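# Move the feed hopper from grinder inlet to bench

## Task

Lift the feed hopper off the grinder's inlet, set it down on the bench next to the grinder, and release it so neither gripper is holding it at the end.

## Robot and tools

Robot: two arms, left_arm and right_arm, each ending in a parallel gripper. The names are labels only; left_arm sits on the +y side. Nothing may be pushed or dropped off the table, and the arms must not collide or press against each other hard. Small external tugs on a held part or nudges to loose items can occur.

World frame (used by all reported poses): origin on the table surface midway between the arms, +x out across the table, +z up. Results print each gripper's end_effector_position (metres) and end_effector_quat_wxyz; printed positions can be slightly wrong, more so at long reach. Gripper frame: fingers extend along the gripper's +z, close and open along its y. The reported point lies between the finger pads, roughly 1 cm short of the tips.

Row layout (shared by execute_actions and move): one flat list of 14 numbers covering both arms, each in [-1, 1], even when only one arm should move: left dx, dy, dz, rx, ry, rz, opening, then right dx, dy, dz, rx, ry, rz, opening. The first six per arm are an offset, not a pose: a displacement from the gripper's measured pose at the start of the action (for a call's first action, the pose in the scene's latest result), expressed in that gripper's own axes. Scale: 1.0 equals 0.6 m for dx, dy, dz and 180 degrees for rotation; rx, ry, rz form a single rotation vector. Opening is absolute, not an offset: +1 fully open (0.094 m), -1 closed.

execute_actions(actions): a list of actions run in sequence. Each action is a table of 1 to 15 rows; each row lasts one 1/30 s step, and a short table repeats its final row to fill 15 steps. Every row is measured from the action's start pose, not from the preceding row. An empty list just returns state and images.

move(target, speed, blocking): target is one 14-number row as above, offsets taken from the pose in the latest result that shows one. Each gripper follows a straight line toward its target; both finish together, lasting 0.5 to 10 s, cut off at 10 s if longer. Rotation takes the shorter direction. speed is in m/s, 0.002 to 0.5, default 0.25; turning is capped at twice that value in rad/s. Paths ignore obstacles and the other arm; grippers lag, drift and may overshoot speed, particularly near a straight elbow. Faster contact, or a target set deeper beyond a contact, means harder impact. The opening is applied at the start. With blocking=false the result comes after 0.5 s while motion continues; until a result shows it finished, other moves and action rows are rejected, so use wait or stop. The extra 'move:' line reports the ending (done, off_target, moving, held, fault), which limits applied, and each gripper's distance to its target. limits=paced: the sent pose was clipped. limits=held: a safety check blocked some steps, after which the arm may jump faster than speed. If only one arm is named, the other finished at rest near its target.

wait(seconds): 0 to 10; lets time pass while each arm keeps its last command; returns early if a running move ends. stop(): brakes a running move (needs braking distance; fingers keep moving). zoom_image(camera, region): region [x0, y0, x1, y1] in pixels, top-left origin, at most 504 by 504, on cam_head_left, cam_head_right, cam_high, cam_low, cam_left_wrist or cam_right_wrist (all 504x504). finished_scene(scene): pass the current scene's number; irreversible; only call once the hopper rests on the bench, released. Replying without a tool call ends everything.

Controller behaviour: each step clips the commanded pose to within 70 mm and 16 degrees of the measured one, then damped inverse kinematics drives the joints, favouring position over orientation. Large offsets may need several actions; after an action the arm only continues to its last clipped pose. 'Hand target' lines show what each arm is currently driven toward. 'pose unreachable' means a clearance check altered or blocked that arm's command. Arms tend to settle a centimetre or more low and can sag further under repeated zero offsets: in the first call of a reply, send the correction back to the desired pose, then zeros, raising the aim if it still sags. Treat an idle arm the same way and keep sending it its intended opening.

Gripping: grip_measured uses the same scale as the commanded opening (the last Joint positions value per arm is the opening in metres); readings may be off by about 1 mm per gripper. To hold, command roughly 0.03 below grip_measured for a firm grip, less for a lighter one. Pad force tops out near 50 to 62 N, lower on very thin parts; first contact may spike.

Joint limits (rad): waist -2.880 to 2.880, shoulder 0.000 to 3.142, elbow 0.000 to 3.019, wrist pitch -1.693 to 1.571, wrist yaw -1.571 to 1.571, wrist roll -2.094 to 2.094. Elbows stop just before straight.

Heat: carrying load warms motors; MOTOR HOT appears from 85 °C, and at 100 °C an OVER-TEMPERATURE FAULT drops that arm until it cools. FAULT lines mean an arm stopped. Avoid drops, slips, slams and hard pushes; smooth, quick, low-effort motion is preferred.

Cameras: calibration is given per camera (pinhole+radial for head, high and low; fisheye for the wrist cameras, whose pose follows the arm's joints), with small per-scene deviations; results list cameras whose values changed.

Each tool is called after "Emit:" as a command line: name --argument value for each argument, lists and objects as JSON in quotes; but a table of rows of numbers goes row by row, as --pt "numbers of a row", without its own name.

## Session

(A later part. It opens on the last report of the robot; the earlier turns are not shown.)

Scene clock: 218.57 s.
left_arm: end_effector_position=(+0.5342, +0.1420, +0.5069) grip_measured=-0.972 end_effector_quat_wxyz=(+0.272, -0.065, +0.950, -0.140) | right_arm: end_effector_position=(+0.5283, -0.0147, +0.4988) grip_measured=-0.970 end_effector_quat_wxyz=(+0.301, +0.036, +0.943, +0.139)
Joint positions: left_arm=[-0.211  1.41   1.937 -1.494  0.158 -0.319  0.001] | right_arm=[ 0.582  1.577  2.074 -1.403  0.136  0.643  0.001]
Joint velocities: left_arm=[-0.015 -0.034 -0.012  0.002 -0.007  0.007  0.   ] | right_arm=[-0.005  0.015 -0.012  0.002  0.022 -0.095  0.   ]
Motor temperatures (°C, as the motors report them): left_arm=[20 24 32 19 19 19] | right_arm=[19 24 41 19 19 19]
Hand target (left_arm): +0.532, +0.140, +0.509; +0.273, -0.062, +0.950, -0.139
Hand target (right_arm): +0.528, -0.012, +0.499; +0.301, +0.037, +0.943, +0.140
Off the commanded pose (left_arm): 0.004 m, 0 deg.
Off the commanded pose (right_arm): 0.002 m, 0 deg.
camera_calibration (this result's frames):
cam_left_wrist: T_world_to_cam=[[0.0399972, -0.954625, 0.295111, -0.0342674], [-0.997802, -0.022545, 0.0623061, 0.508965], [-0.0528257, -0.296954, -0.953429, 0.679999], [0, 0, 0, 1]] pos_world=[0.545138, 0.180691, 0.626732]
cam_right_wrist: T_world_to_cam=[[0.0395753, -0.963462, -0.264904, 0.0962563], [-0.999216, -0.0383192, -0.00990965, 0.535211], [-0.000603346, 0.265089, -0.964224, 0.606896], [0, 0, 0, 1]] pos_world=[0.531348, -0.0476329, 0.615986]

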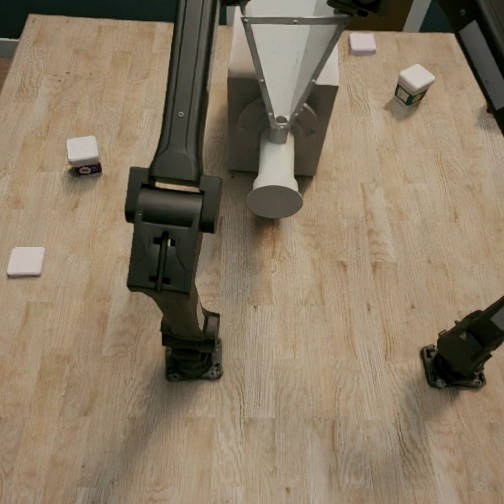

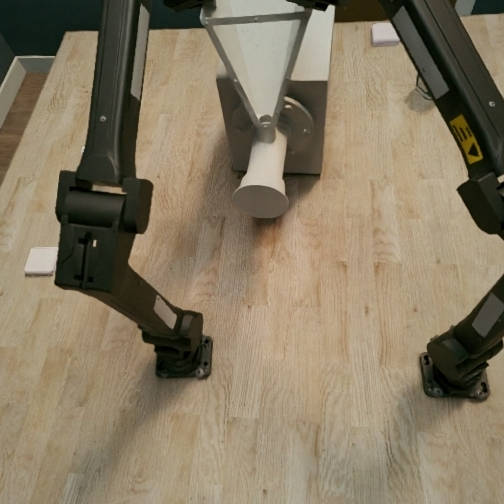

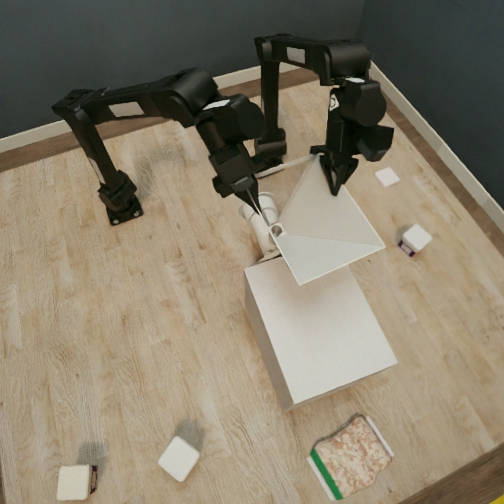

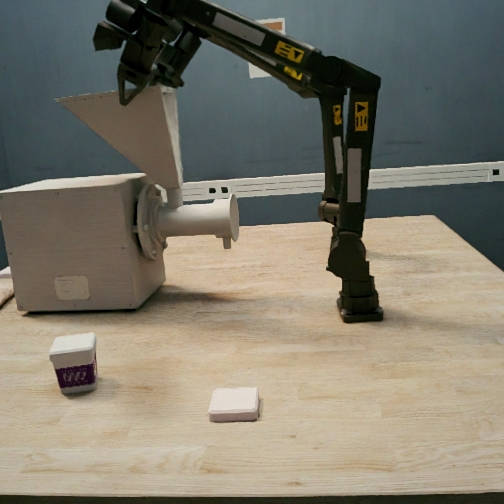

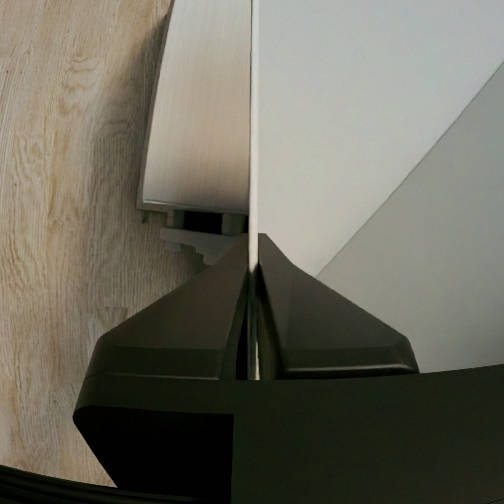

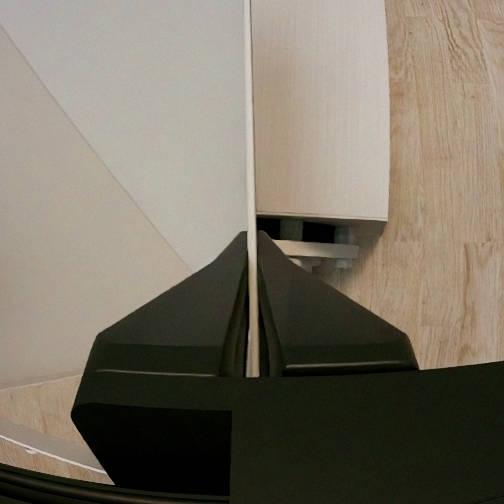

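Emit:
execute_actions --actions '[[[-0.006, -0.009, -0.034, 0, 0, 0, -1, -0.008, 0.010, -0.033, 0, 0, 0, -1], [-0.006, -0.009, -0.034, 0, 0, 0, -1, -0.008, 0.010, -0.033, 0, 0, 0, -1], [-0.006, -0.009, -0.034, 0, 0, 0, -1, -0.008, 0.010, -0.033, 0, 0, 0, -1], [-0.006, -0.009, -0.034, 0, 0, 0, -1, -0.008, 0.010, -0.033, 0, 0, 0, -1], [-0.006, -0.009, -0.034, 0, 0, 0, -1, -0.008, 0.010, -0.033, 0, 0, 0, -1], [-0.0121, -0.0189, -0.0676, 0, 0, 0, -1, -0.0168, 0.0193, -0.0665, 0, 0, 0, -1]], [[-0.0093, -0.0288, -0.1108, 0, 0, 0, -1, -0.0168, 0.0301, -0.1096, 0, 0, 0, -1]]]'

Scene clock: 243.07 s.
left_arm: end_effector_position=(+0.5272, +0.1420, +0.5316) grip_measured=-0.970 end_effector_quat_wxyz=(+0.242, -0.054, +0.960, -0.133) | right_arm: end_effector_position=(+0.5173, -0.0160, +0.5250) grip_measured=-0.954 end_effector_quat_wxyz=(+0.266, +0.031, +0.958, +0.105)
Joint positions: left_arm=[-0.211  1.488  2.125 -1.671  0.164 -0.291  0.001] | right_arm=[ 0.597  1.696  2.355 -1.669  0.154  0.648  0.002]
Joint velocities: left_arm=[-0.005 -0.005  0.002 -0.002 -0.066  0.022  0.001] | right_arm=[ 0.005  0.005 -0.022  0.007 -0.022  0.066 -0.   ]
Motor temperatures (°C, as the motors report them): left_arm=[20 23 32 19 19 19] | right_arm=[19 24 41 19 19 19]
Hand target (left_arm): +0.504, +0.142, +0.569; +0.269, -0.063, +0.951, -0.141
Hand target (right_arm): +0.495, -0.015, +0.562; +0.286, +0.034, +0.949, +0.126
Off the commanded pose (left_arm): 0.045 m, 1 deg.
Off the commanded pose (right_arm): 0.044 m, 3 deg.
joint sent to its limit (left arm) — the command would take joint 4 (wrist pitch) past its lower limit, so that joint was sent only as far as its limit.
joint sent to its limit (right arm) — the command would take joint 4 (wrist pitch) past its lower limit, so that joint was sent only as far as its limit.
camera_calibration (this result's frames):
cam_left_wrist: T_world_to_cam=[[0.0320566, -0.960537, 0.276299, -0.0262927], [-0.992434, 0.00219091, 0.12276, 0.461993], [-0.118521, -0.278143, -0.953199, 0.734989], [0, 0, 0, 1]] pos_world=[0.546452, 0.178165, 0.651142]
cam_right_wrist: T_world_to_cam=[[0.0220223, -0.979601, -0.199744, 0.0770413], [-0.996829, -0.0367957, 0.0705532, 0.480967], [-0.0764637, 0.197556, -0.977305, 0.677474], [0, 0, 0, 1]] pos_world=[0.529547, -0.0406723, 0.643554]

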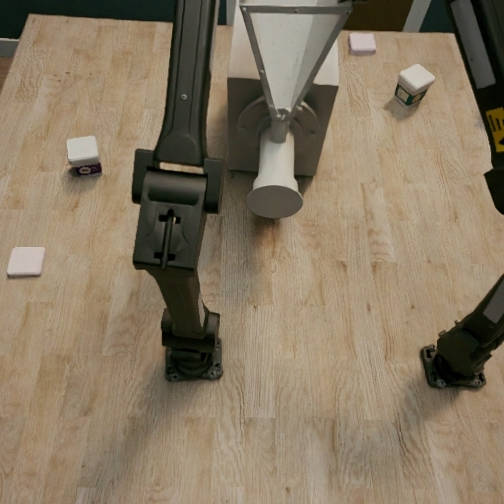

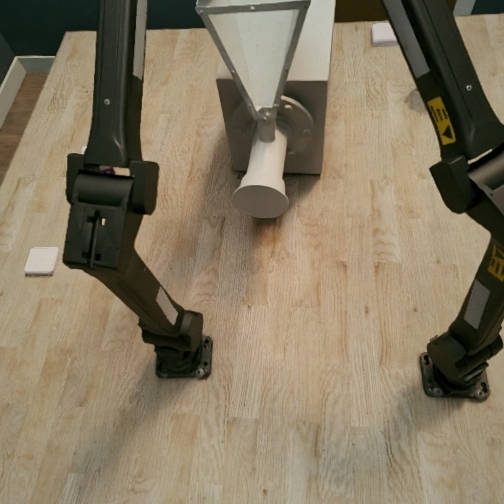

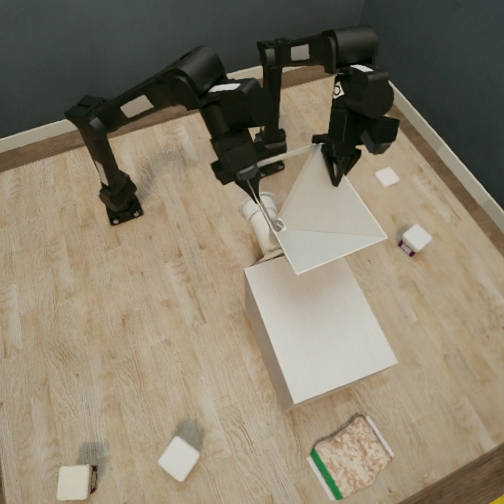

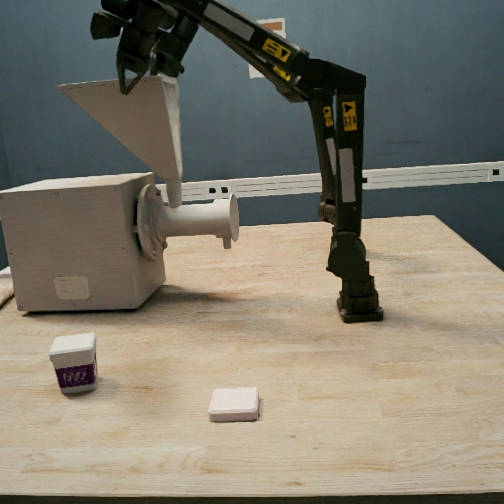

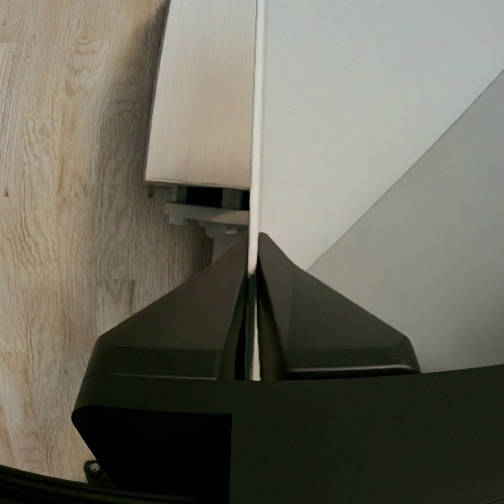

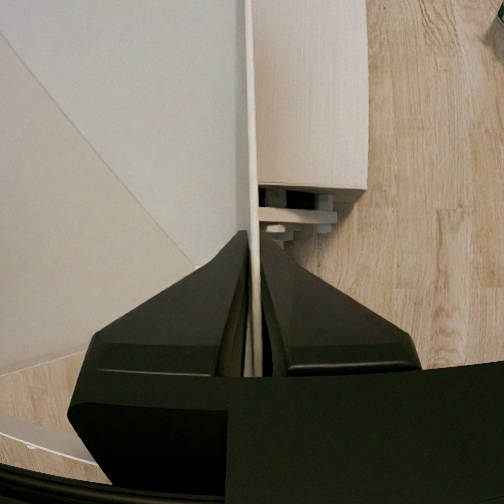

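Emit:
execute_actions --actions '[[[-0.0172, -0.0278, -0.1037, 0, 0, 0, -1, -0.0377, 0.0224, -0.0951, 0, 0, 0, -1]], [[-0.0172, -0.0278, -0.1037, 0, 0, 0, -1, -0.0377, 0.0224, -0.0951, 0, 0, 0, -1]]]'

Scene clock: 255.43 s.
left_arm: end_effector_position=(+0.5204, +0.1441, +0.5645) grip_measured=-0.970 end_effector_quat_wxyz=(+0.265, -0.065, +0.951, -0.146) | right_arm: end_effector_position=(+0.5153, -0.0137, +0.5607) grip_measured=-0.969 end_effector_quat_wxyz=(+0.289, +0.019, +0.949, +0.128)
Joint positions: left_arm=[-0.204  1.496  2.221 -1.705  0.175 -0.316  0.001] | right_arm=[ 0.597  1.728  2.492 -1.705  0.139  0.623  0.001]
Joint velocities: left_arm=[-0.015 -0.024  0.007  0.007  0.022 -0.007  0.001] | right_arm=[ 0.015  0.015 -0.007 -0.002  0.066 -0.037 -0.001]
Motor temperatures (°C, as the motors report them): left_arm=[20 24 34 19 19 19] | right_arm=[19 24 44 19 19 19]
Hand target (left_arm): +0.499, +0.145, +0.608; +0.312, -0.061, +0.936, -0.154
Hand target (right_arm): +0.502, -0.018, +0.603; +0.328, +0.021, +0.932, +0.153
Off the commanded pose (left_arm): 0.051 m, 2 deg.
Off the commanded pose (right_arm): 0.046 m, 2 deg.
joint sent to its limit (left arm) — the command would take joint 4 (wrist pitch) past its lower limit, so that joint was sent only as far as its limit.
joint sent to its limit (right arm) — the command would take joint 4 (wrist pitch) past its lower limit, so that joint was sent only as far as its limit.
camera_calibration (this result's frames):
cam_left_wrist: T_world_to_cam=[[0.0393275, -0.951387, 0.305478, -0.0546551], [-0.996866, -0.016355, 0.0774011, 0.481783], [-0.0686423, -0.307564, -0.949048, 0.74212], [0, 0, 0, 1]] pos_world=[0.533363, 0.184131, 0.683713]
cam_right_wrist: T_world_to_cam=[[0.0627741, -0.970251, -0.233821, 0.0846542], [-0.997576, -0.0680468, 0.0145435, 0.507926], [-0.0300216, 0.232341, -0.972171, 0.685503], [0, 0, 0, 1]] pos_world=[0.521961, -0.0425721, 0.678833]

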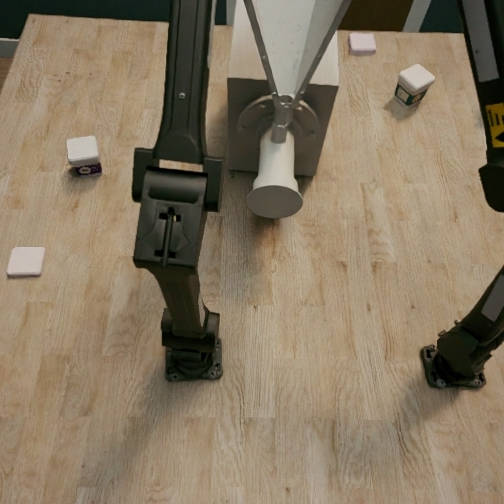

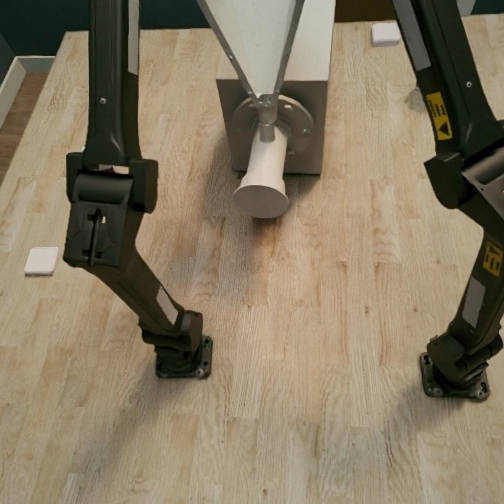

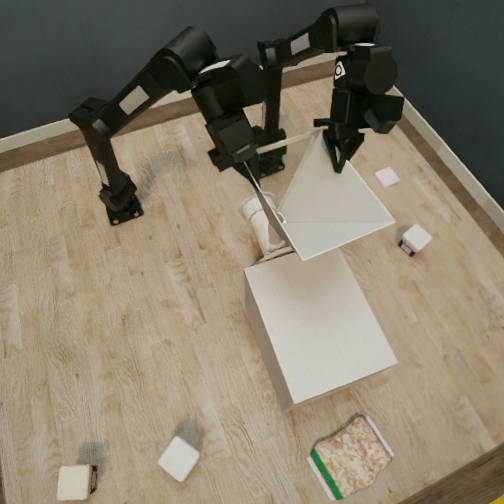

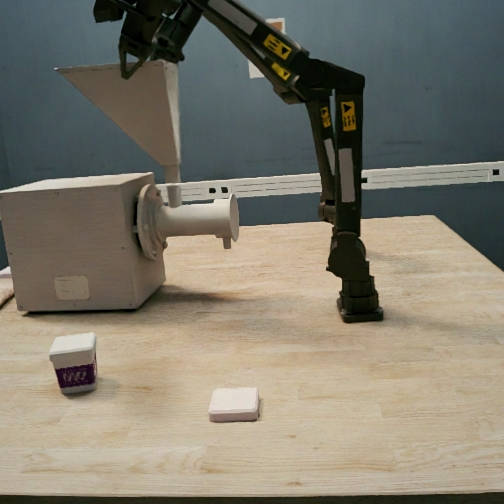

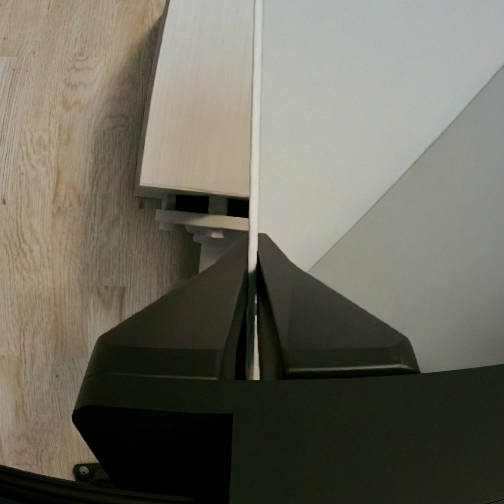

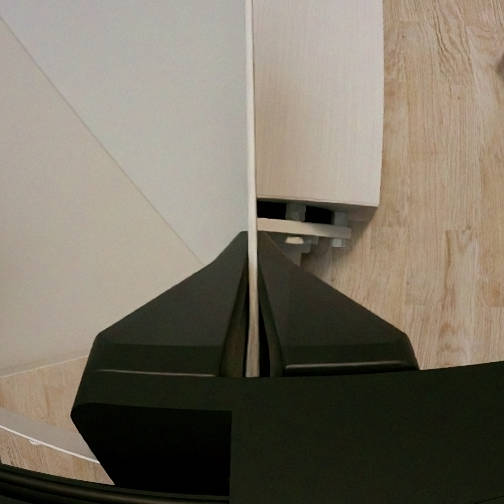

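Emit:
execute_actions --actions '[[[-0.0274, -0.0277, -0.0854, 0, 0, 0, -1, -0.0414, 0.025, -0.0849, 0, 0, 0, -1]], [[-0.0274, -0.0277, -0.0854, 0, 0, 0, -1, -0.0414, 0.025, -0.0849, 0, 0, 0, -1]]]'

Scene clock: 268.53 s.
left_arm: end_effector_position=(+0.5192, +0.1469, +0.5971) grip_measured=-0.972 end_effector_quat_wxyz=(+0.300, -0.072, +0.939, -0.154) | right_arm: end_effector_position=(+0.5199, -0.0112, +0.5916) grip_measured=-0.971 end_effector_quat_wxyz=(+0.326, +0.000, +0.935, +0.143)
Joint positions: left_arm=[-0.2    1.506  2.31  -1.705  0.172 -0.336  0.001] | right_arm=[ 0.597  1.763  2.612 -1.705  0.143  0.576  0.001]
Joint velocities: left_arm=[ 0.005  0.005 -0.007 -0.017 -0.051 -0.125  0.   ] | right_arm=[-0.005  0.005 -0.012 -0.012 -0.051  0.007  0.   ]
Motor temperatures (°C, as the motors report them): left_arm=[20 24 35 19 19 19] | right_arm=[19 24 45 19 19 19]
Hand target (left_arm): +0.503, +0.146, +0.633; +0.337, -0.071, +0.924, -0.166
Hand target (right_arm): +0.504, -0.016, +0.631; +0.360, +0.005, +0.917, +0.170
Off the commanded pose (left_arm): 0.041 m, 2 deg.
Off the commanded pose (right_arm): 0.045 m, 3 deg.
joint sent to its limit (left arm) — the command would take joint 4 (wrist pitch) past its lower limit, so that joint was sent only as far as its limit.
joint sent to its limit (right arm) — the command would take joint 4 (wrist pitch) past its lower limit, so that joint was sent only as far as its limit.
camera_calibration (this result's frames):
cam_left_wrist: T_world_to_cam=[[0.0366783, -0.944754, 0.325722, -0.0736768], [-0.999293, -0.0373539, 0.00418198, 0.526176], [0.00821602, -0.325645, -0.945456, 0.734415], [0, 0, 0, 1]] pos_world=[0.522472, 0.189207, 0.716155]
cam_right_wrist: T_world_to_cam=[[0.115671, -0.962374, -0.245877, 0.0737974], [-0.992417, -0.101612, -0.069161, 0.558754], [0.0415747, 0.252013, -0.96683, 0.674886], [0, 0, 0, 1]] pos_world=[0.517923, -0.042283, 0.70929]

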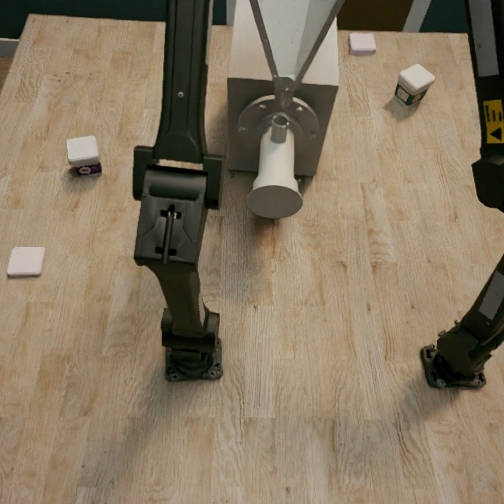

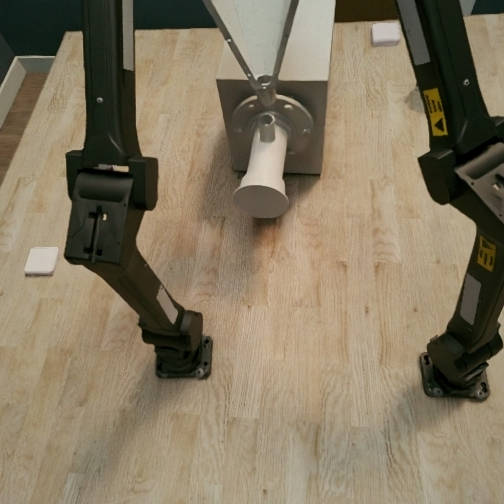

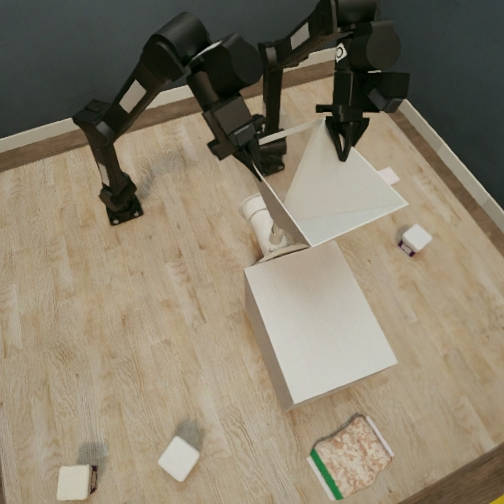

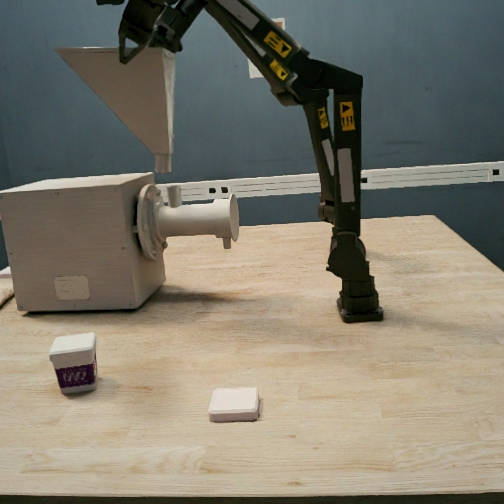

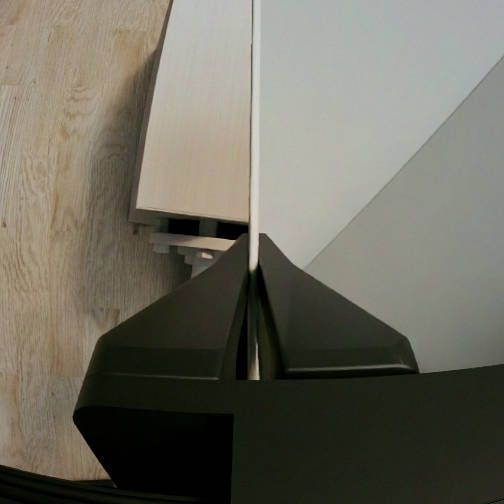

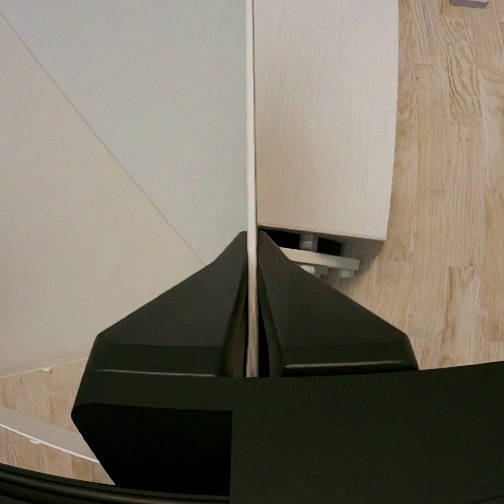

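Emit:
execute_actions --actions '[[[0.0189, -0.0937, -0.0377, 0, 0, 0, -1, -0.0069, -0.0657, -0.0738, 0, 0, 0, -1]], [[0.0189, -0.0937, -0.0377, 0, 0, 0, -1, -0.0069, -0.0657, -0.0738, 0, 0, 0, -1]]]'

Scene clock: 295.07 s.
left_arm: end_effector_position=(+0.5105, +0.0540, +0.5855) grip_measured=-0.972 end_effector_quat_wxyz=(+0.283, -0.091, +0.943, -0.151) | right_arm: end_effector_position=(+0.5129, -0.1068, +0.5853) grip_measured=-0.970 end_effector_quat_wxyz=(+0.299, +0.007, +0.946, +0.128)
Joint positions: left_arm=[-0.443  1.545  2.331 -1.705  0.017 -0.564  0.001] | right_arm=[ 0.42   1.604  2.399 -1.705  0.034  0.454  0.001]
Joint velocities: left_arm=[-0.015 -0.005 -0.012  0.007  0.037 -0.037  0.   ] | right_arm=[-0.024  0.005  0.002  0.012 -0.095  0.066  0.   ]
Motor temperatures (°C, as the motors report them): left_arm=[20 24 35 19 19 19] | right_arm=[19 24 45 19 19 19]
Hand target (left_arm): +0.495, +0.053, +0.618; +0.315, -0.081, +0.931, -0.166
Hand target (right_arm): +0.495, -0.109, +0.613; +0.324, +0.004, +0.935, +0.140
Off the commanded pose (left_arm): 0.038 m, 1 deg.
Off the commanded pose (right_arm): 0.034 m, 2 deg.
joint sent to its limit (left arm) — the command would take joint 4 (wrist pitch) past its lower limit, so that joint was sent only as far as its limit.
joint sent to its limit (right arm) — the command would take joint 4 (wrist pitch) past its lower limit, so that joint was sent only as far as its limit.
camera_calibration (this result's frames):
cam_left_wrist: T_world_to_cam=[[0.0807205, -0.940527, 0.329991, -0.182485], [-0.996513, -0.0691299, 0.04673, 0.489368], [-0.0211386, -0.332612, -0.942827, 0.707143], [0, 0, 0, 1]] pos_world=[0.517339, 0.0974026, 0.704063]
cam_right_wrist: T_world_to_cam=[[0.0872813, -0.9703, -0.225612, -0.0170754], [-0.996108, -0.0877911, -0.00779193, 0.509046], [-0.0122462, 0.225414, -0.974186, 0.722282], [0, 0, 0, 1]] pos_world=[0.517401, -0.134691, 0.703752]

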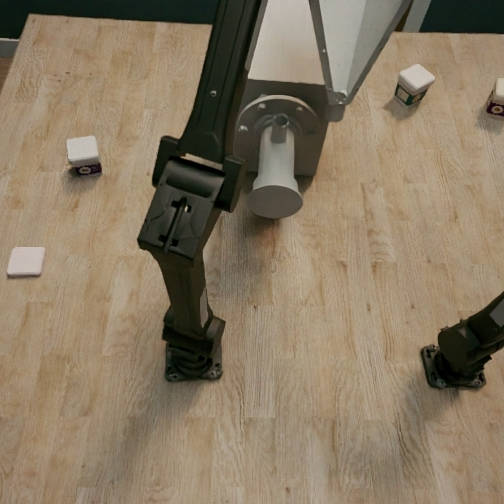

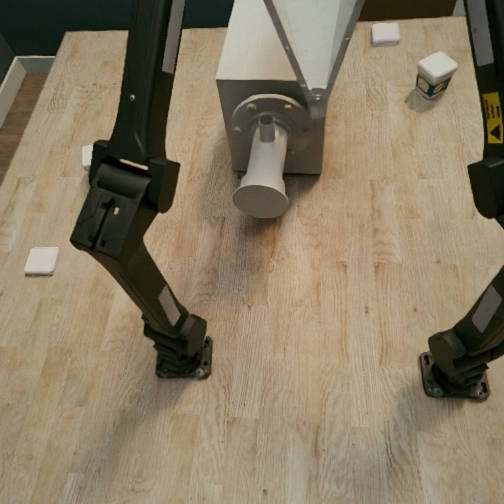

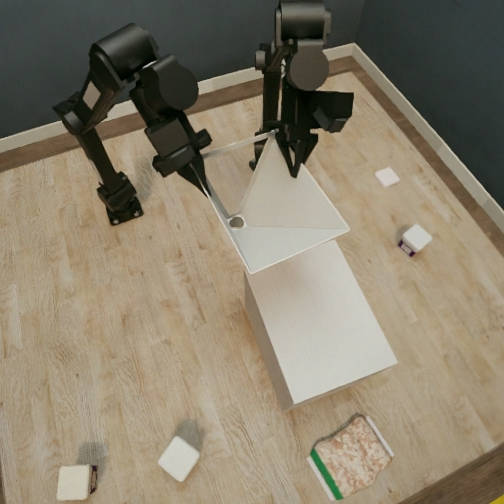

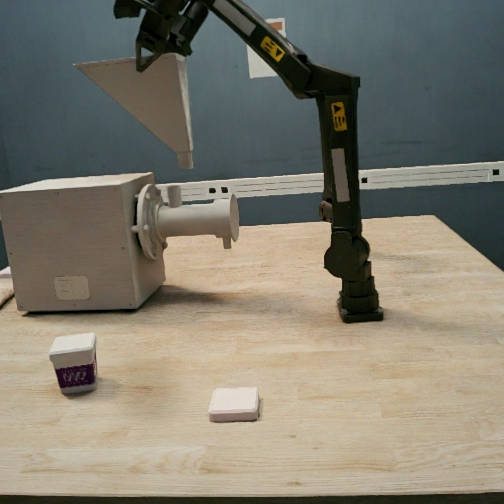

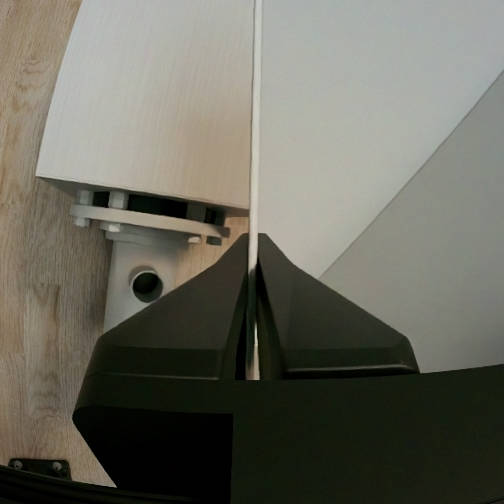

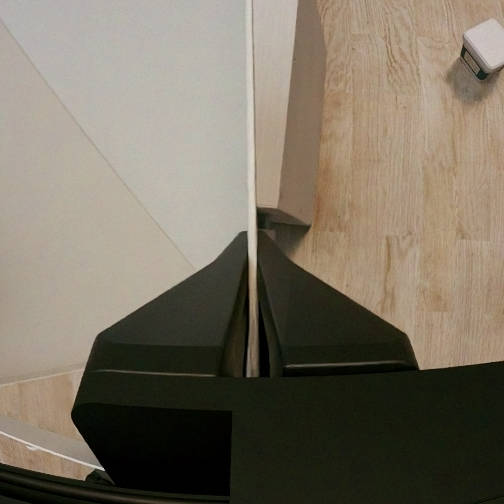

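Emit:
execute_actions --actions '[[[0.0441, -0.0862, -0.0378, 0, 0, 0, -1, 0.0196, -0.0713, -0.068, 0, 0, 0, -1]], [[0.0441, -0.0862, -0.0378, 0, 0, 0, -1, 0.0196, -0.0713, -0.068, 0, 0, 0, -1]], [[0.0441, -0.0862, -0.0378, 0, 0, 0, -1, 0.0196, -0.0713, -0.068, 0, 0, 0, -1]]]'

Scene clock: 313.30 s.
left_arm: end_effector_position=(+0.4573, -0.1009, +0.5591) grip_measured=-0.971 end_effector_quat_wxyz=(+0.272, -0.099, +0.946, -0.148) | right_arm: end_effector_position=(+0.4568, -0.2655, +0.5608) grip_measured=-0.969 end_effector_quat_wxyz=(+0.271, +0.036, +0.955, +0.117)
Joint positions: left_arm=[-0.828  1.622  2.35  -1.701 -0.207 -0.896  0.001] | right_arm=[ 0.054  1.329  2.043 -1.705 -0.16   0.21   0.001]
Joint velocities: left_arm=[-0.005 -0.015 -0.017  0.002 -0.051  0.081 -0.   ] | right_arm=[ 0.005 -0.005  0.002  0.017 -0.007 -0.037  0.001]
Motor temperatures (°C, as the motors report them): left_arm=[20 24 34 19 19 19] | right_arm=[19 24 43 19 19 19]
Hand target (left_arm): +0.446, -0.097, +0.588; +0.292, -0.095, +0.936, -0.170
Hand target (right_arm): +0.444, -0.262, +0.585; +0.297, +0.030, +0.946, +0.124
Off the commanded pose (left_arm): 0.033 m, 0 deg.
Off the commanded pose (right_arm): 0.029 m, 1 deg.
joint sent to its limit (left arm) — the command would take joint 4 (wrist pitch) past its lower limit, so that joint was sent only as far as its limit.
joint sent to its limit (right arm) — the command would take joint 4 (wrist pitch) past its lower limit, so that joint was sent only as far as its limit.
camera_calibration (this result's frames):
cam_left_wrist: T_world_to_cam=[[0.101387, -0.939316, 0.327728, -0.323236], [-0.994004, -0.0820843, 0.0722423, 0.410182], [-0.040957, -0.333088, -0.942006, 0.638086], [0, 0, 0, 1]] pos_world=[0.466628, -0.0574127, 0.677382]
cam_right_wrist: T_world_to_cam=[[0.0193303, -0.973954, -0.22592, -0.141504], [-0.997742, -0.03333, 0.0583179, 0.417163], [-0.0643289, 0.224282, -0.972399, 0.756029], [0, 0, 0, 1]] pos_world=[0.467591, -0.293479, 0.678865]

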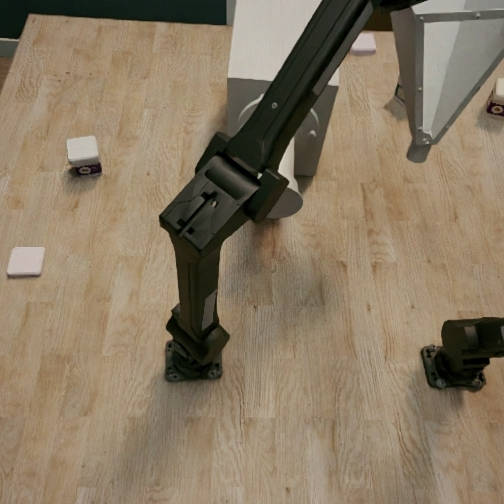

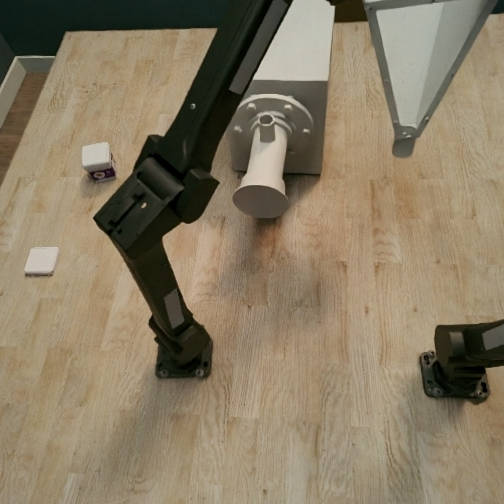

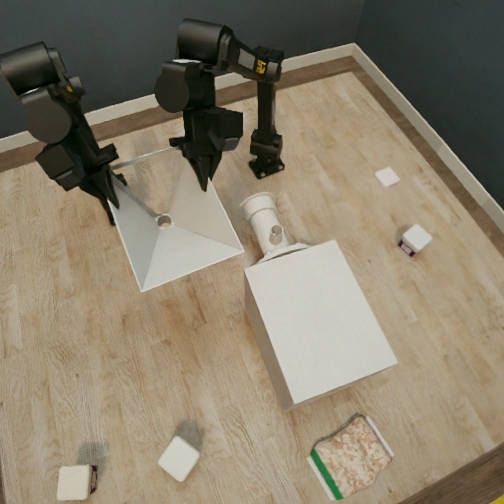

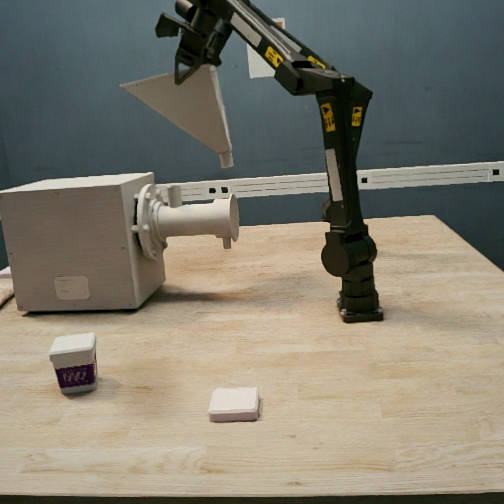

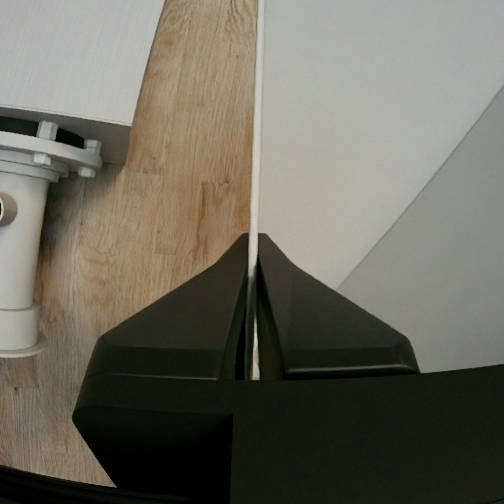

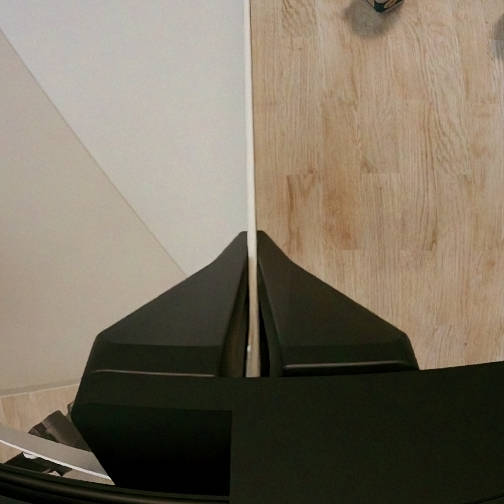

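Emit:
execute_actions --actions '[[[0.0551, 0.0161, 0.0016, -0.0077, 0.0268, -0.0065, -1, 0.0627, -0.0112, 0.0127, 0.0038, 0.0278, 0.0058, -1]], [[0.0551, 0.0161, 0.0016, -0.0077, 0.0268, -0.0065, -1, 0.0627, -0.0112, 0.0127, 0.0038, 0.0278, 0.0058, -1]]]'

Scene clock: 354.13 s.
left_arm: end_effector_position=(+0.4197, -0.1029, +0.4658) grip_measured=-0.970 end_effector_quat_wxyz=(+0.155, -0.094, +0.978, -0.107) | right_arm: end_effector_position=(+0.4156, -0.2675, +0.4624) grip_measured=-0.967 end_effector_quat_wxyz=(+0.160, +0.064, +0.978, +0.120)
Joint positions: left_arm=[-0.844  1.549  2.051 -1.705 -0.095 -0.941  0.001] | right_arm=[ 0.045  1.221  1.713 -1.705 -0.19   0.241  0.002]
Joint velocities: left_arm=[ 0.005  0.015 -0.007  0.012 -0.051 -0.051 -0.001] | right_arm=[ 0.015 -0.024 -0.012  0.007 -0.007 -0.007 -0.001]
Motor temperatures (°C, as the motors report them): left_arm=[20 24 34 19 20 19] | right_arm=[19 23 42 19 19 19]
Hand target (left_arm): +0.411, -0.100, +0.493; +0.177, -0.105, +0.970, -0.129
Hand target (right_arm): +0.408, -0.266, +0.485; +0.188, +0.057, +0.973, +0.119
Off the commanded pose (left_arm): 0.030 m, 3 deg.
Off the commanded pose (right_arm): 0.024 m, 2 deg.
joint sent to its limit (left arm) — the command would take joint 4 (wrist pitch) past its lower limit, so that joint was sent only as far as its limit.
joint sent to its limit (right arm) — the command would take joint 4 (wrist pitch) past its lower limit, so that joint was sent only as far as its limit.
camera_calibration (this result's frames):
cam_left_wrist: T_world_to_cam=[[0.142838, -0.961597, 0.23437, -0.266977], [-0.949654, -0.06644, 0.306176, 0.253422], [-0.278847, -0.266304, -0.922674, 0.645709], [0, 0, 0, 1]] pos_world=[0.458851, -0.0679318, 0.580758]
cam_right_wrist: T_world_to_cam=[[-0.0578591, -0.968238, -0.243243, -0.12329], [-0.958567, -0.0141949, 0.284513, 0.26603], [-0.278929, 0.249627, -0.9273, 0.733271], [0, 0, 0, 1]] pos_world=[0.452405, -0.298642, 0.574283]

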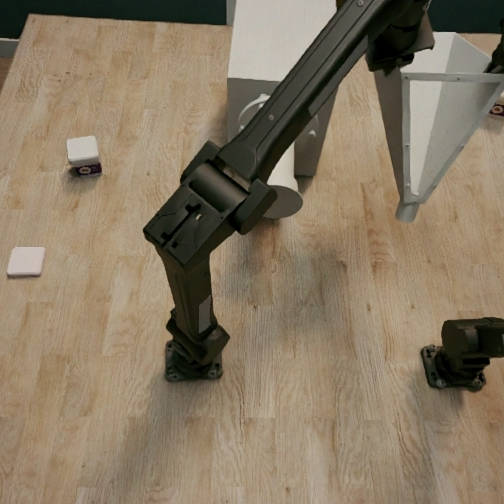

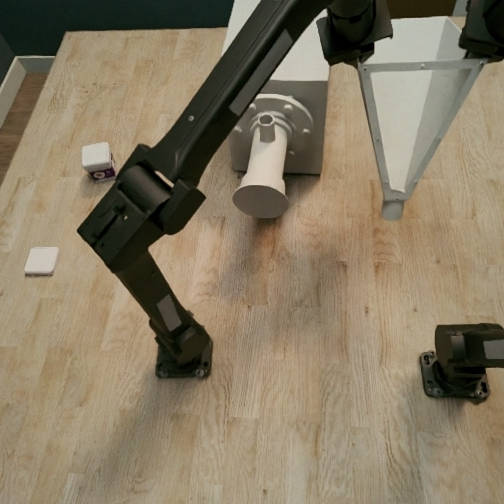

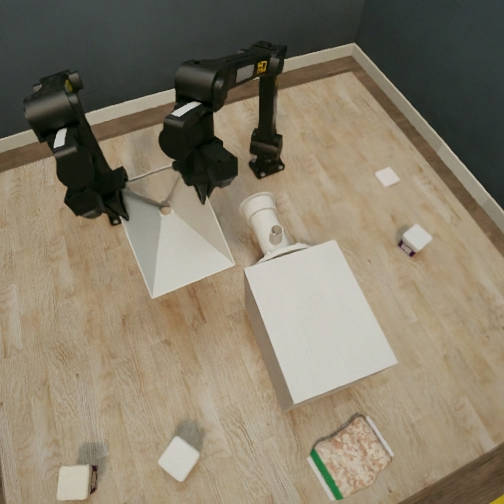

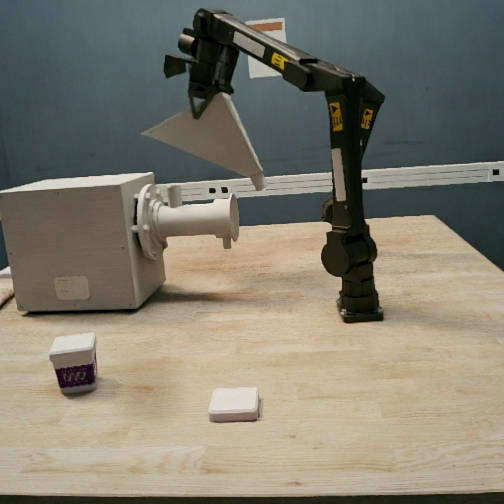

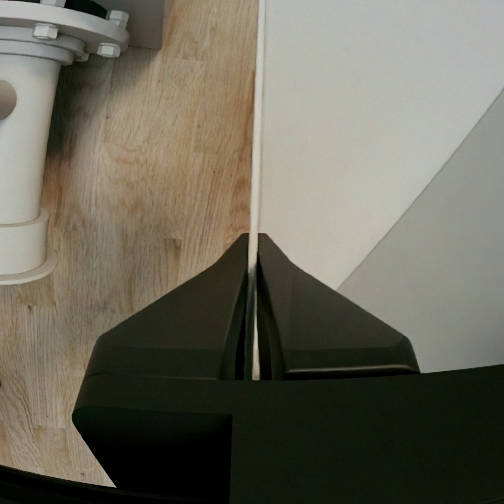

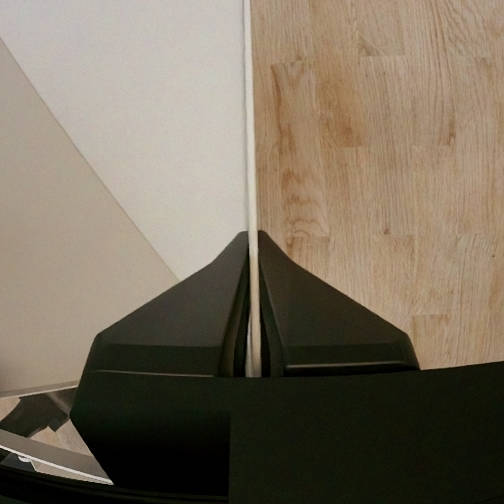

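Emit:
execute_actions --actions '[[[0.0438, 0.0135, 0.0192, -0.0062, 0.0275, -0.0052, -1, 0.0407, -0.0132, 0.0285, 0.0047, 0.0276, 0.0061, -1]], [[0.0438, 0.0135, 0.0192, -0.0062, 0.0275, -0.0052, -1, 0.0407, -0.0132, 0.0285, 0.0047, 0.0276, 0.0061, -1]]]'

Scene clock: 379.93 s.
left_arm: end_effector_position=(+0.3851, -0.1004, +0.3796) grip_measured=-0.970 end_effector_quat_wxyz=(+0.040, -0.095, +0.992, -0.075) | right_arm: end_effector_position=(+0.3800, -0.2645, +0.3744) grip_measured=-0.967 end_effector_quat_wxyz=(+0.053, +0.084, +0.987, +0.129)
Joint positions: left_arm=[-0.843  1.522  1.813 -1.696  0.037 -0.959  0.001] | right_arm=[ 0.038  1.178  1.46  -1.705 -0.238  0.257  0.002]
Joint velocities: left_arm=[-0.015 -0.024 -0.007 -0.012  0.022 -0.022  0.   ] | right_arm=[-0.005  0.015 -0.007  0.002  0.007  0.051  0.   ]
Motor temperatures (°C, as the motors report them): left_arm=[20 24 34 19 20 19] | right_arm=[19 23 43 19 19 19]
Hand target (left_arm): +0.379, -0.100, +0.403; +0.057, -0.100, +0.989, -0.090
Hand target (right_arm): +0.379, -0.266, +0.393; +0.080, +0.080, +0.986, +0.124
Off the commanded pose (left_arm): 0.025 m, 2 deg.
Off the commanded pose (right_arm): 0.020 m, 2 deg.
joint sent to its limit (left arm) — the command would take joint 4 (wrist pitch) past its lower limit, so that joint was sent only as far as its limit.
joint sent to its limit (right arm) — the command would take joint 4 (wrist pitch) past its lower limit, so that joint was sent only as far as its limit.
camera_calibration (this result's frames):
cam_left_wrist: T_world_to_cam=[[0.173753, -0.972575, 0.15462, -0.22212], [-0.852802, -0.0700807, 0.517512, 0.129214], [-0.492483, -0.22178, -0.84159, 0.613175], [0, 0, 0, 1]] pos_world=[0.450766, -0.0709833, 0.483517]
cam_right_wrist: T_world_to_cam=[[-0.121751, -0.958453, -0.257961, -0.111399], [-0.875565, -0.0187034, 0.482738, 0.150019], [-0.467507, 0.284635, -0.836911, 0.688], [0, 0, 0, 1]] pos_world=[0.439433, -0.299794, 0.474638]

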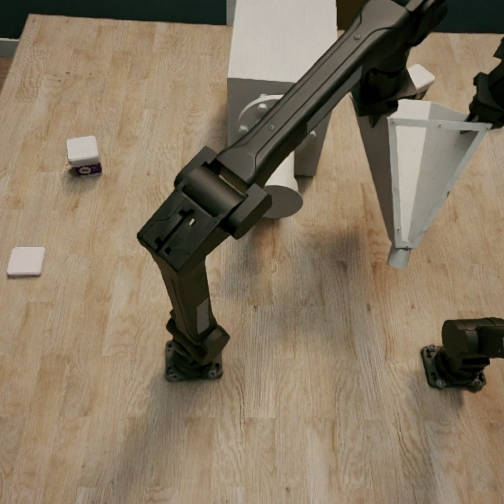

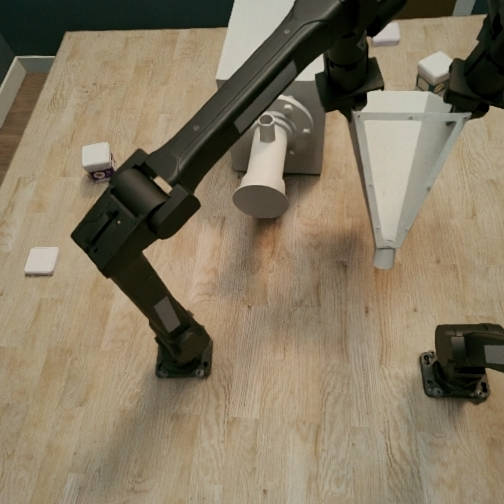

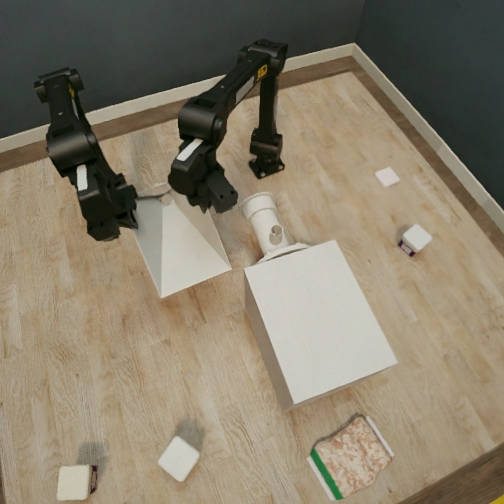

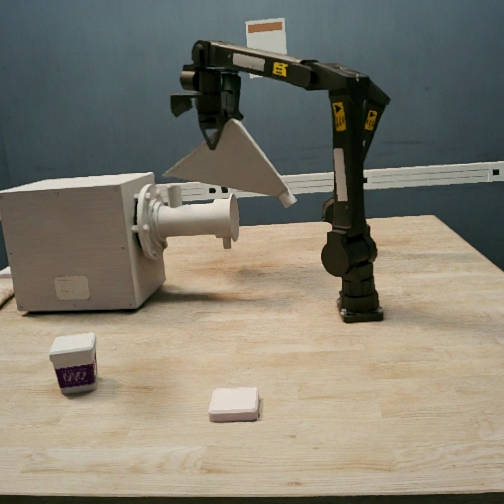

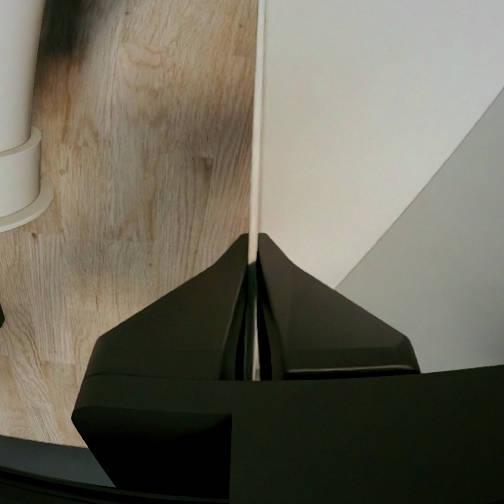

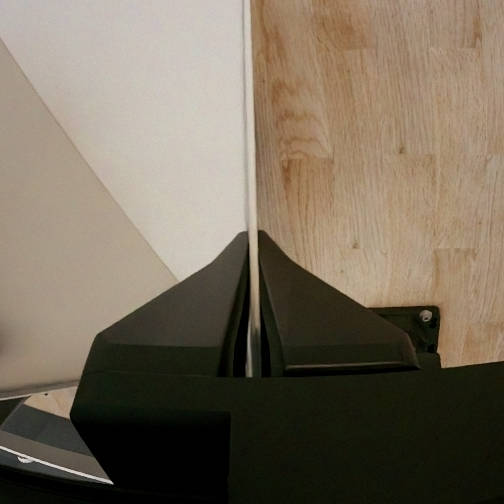

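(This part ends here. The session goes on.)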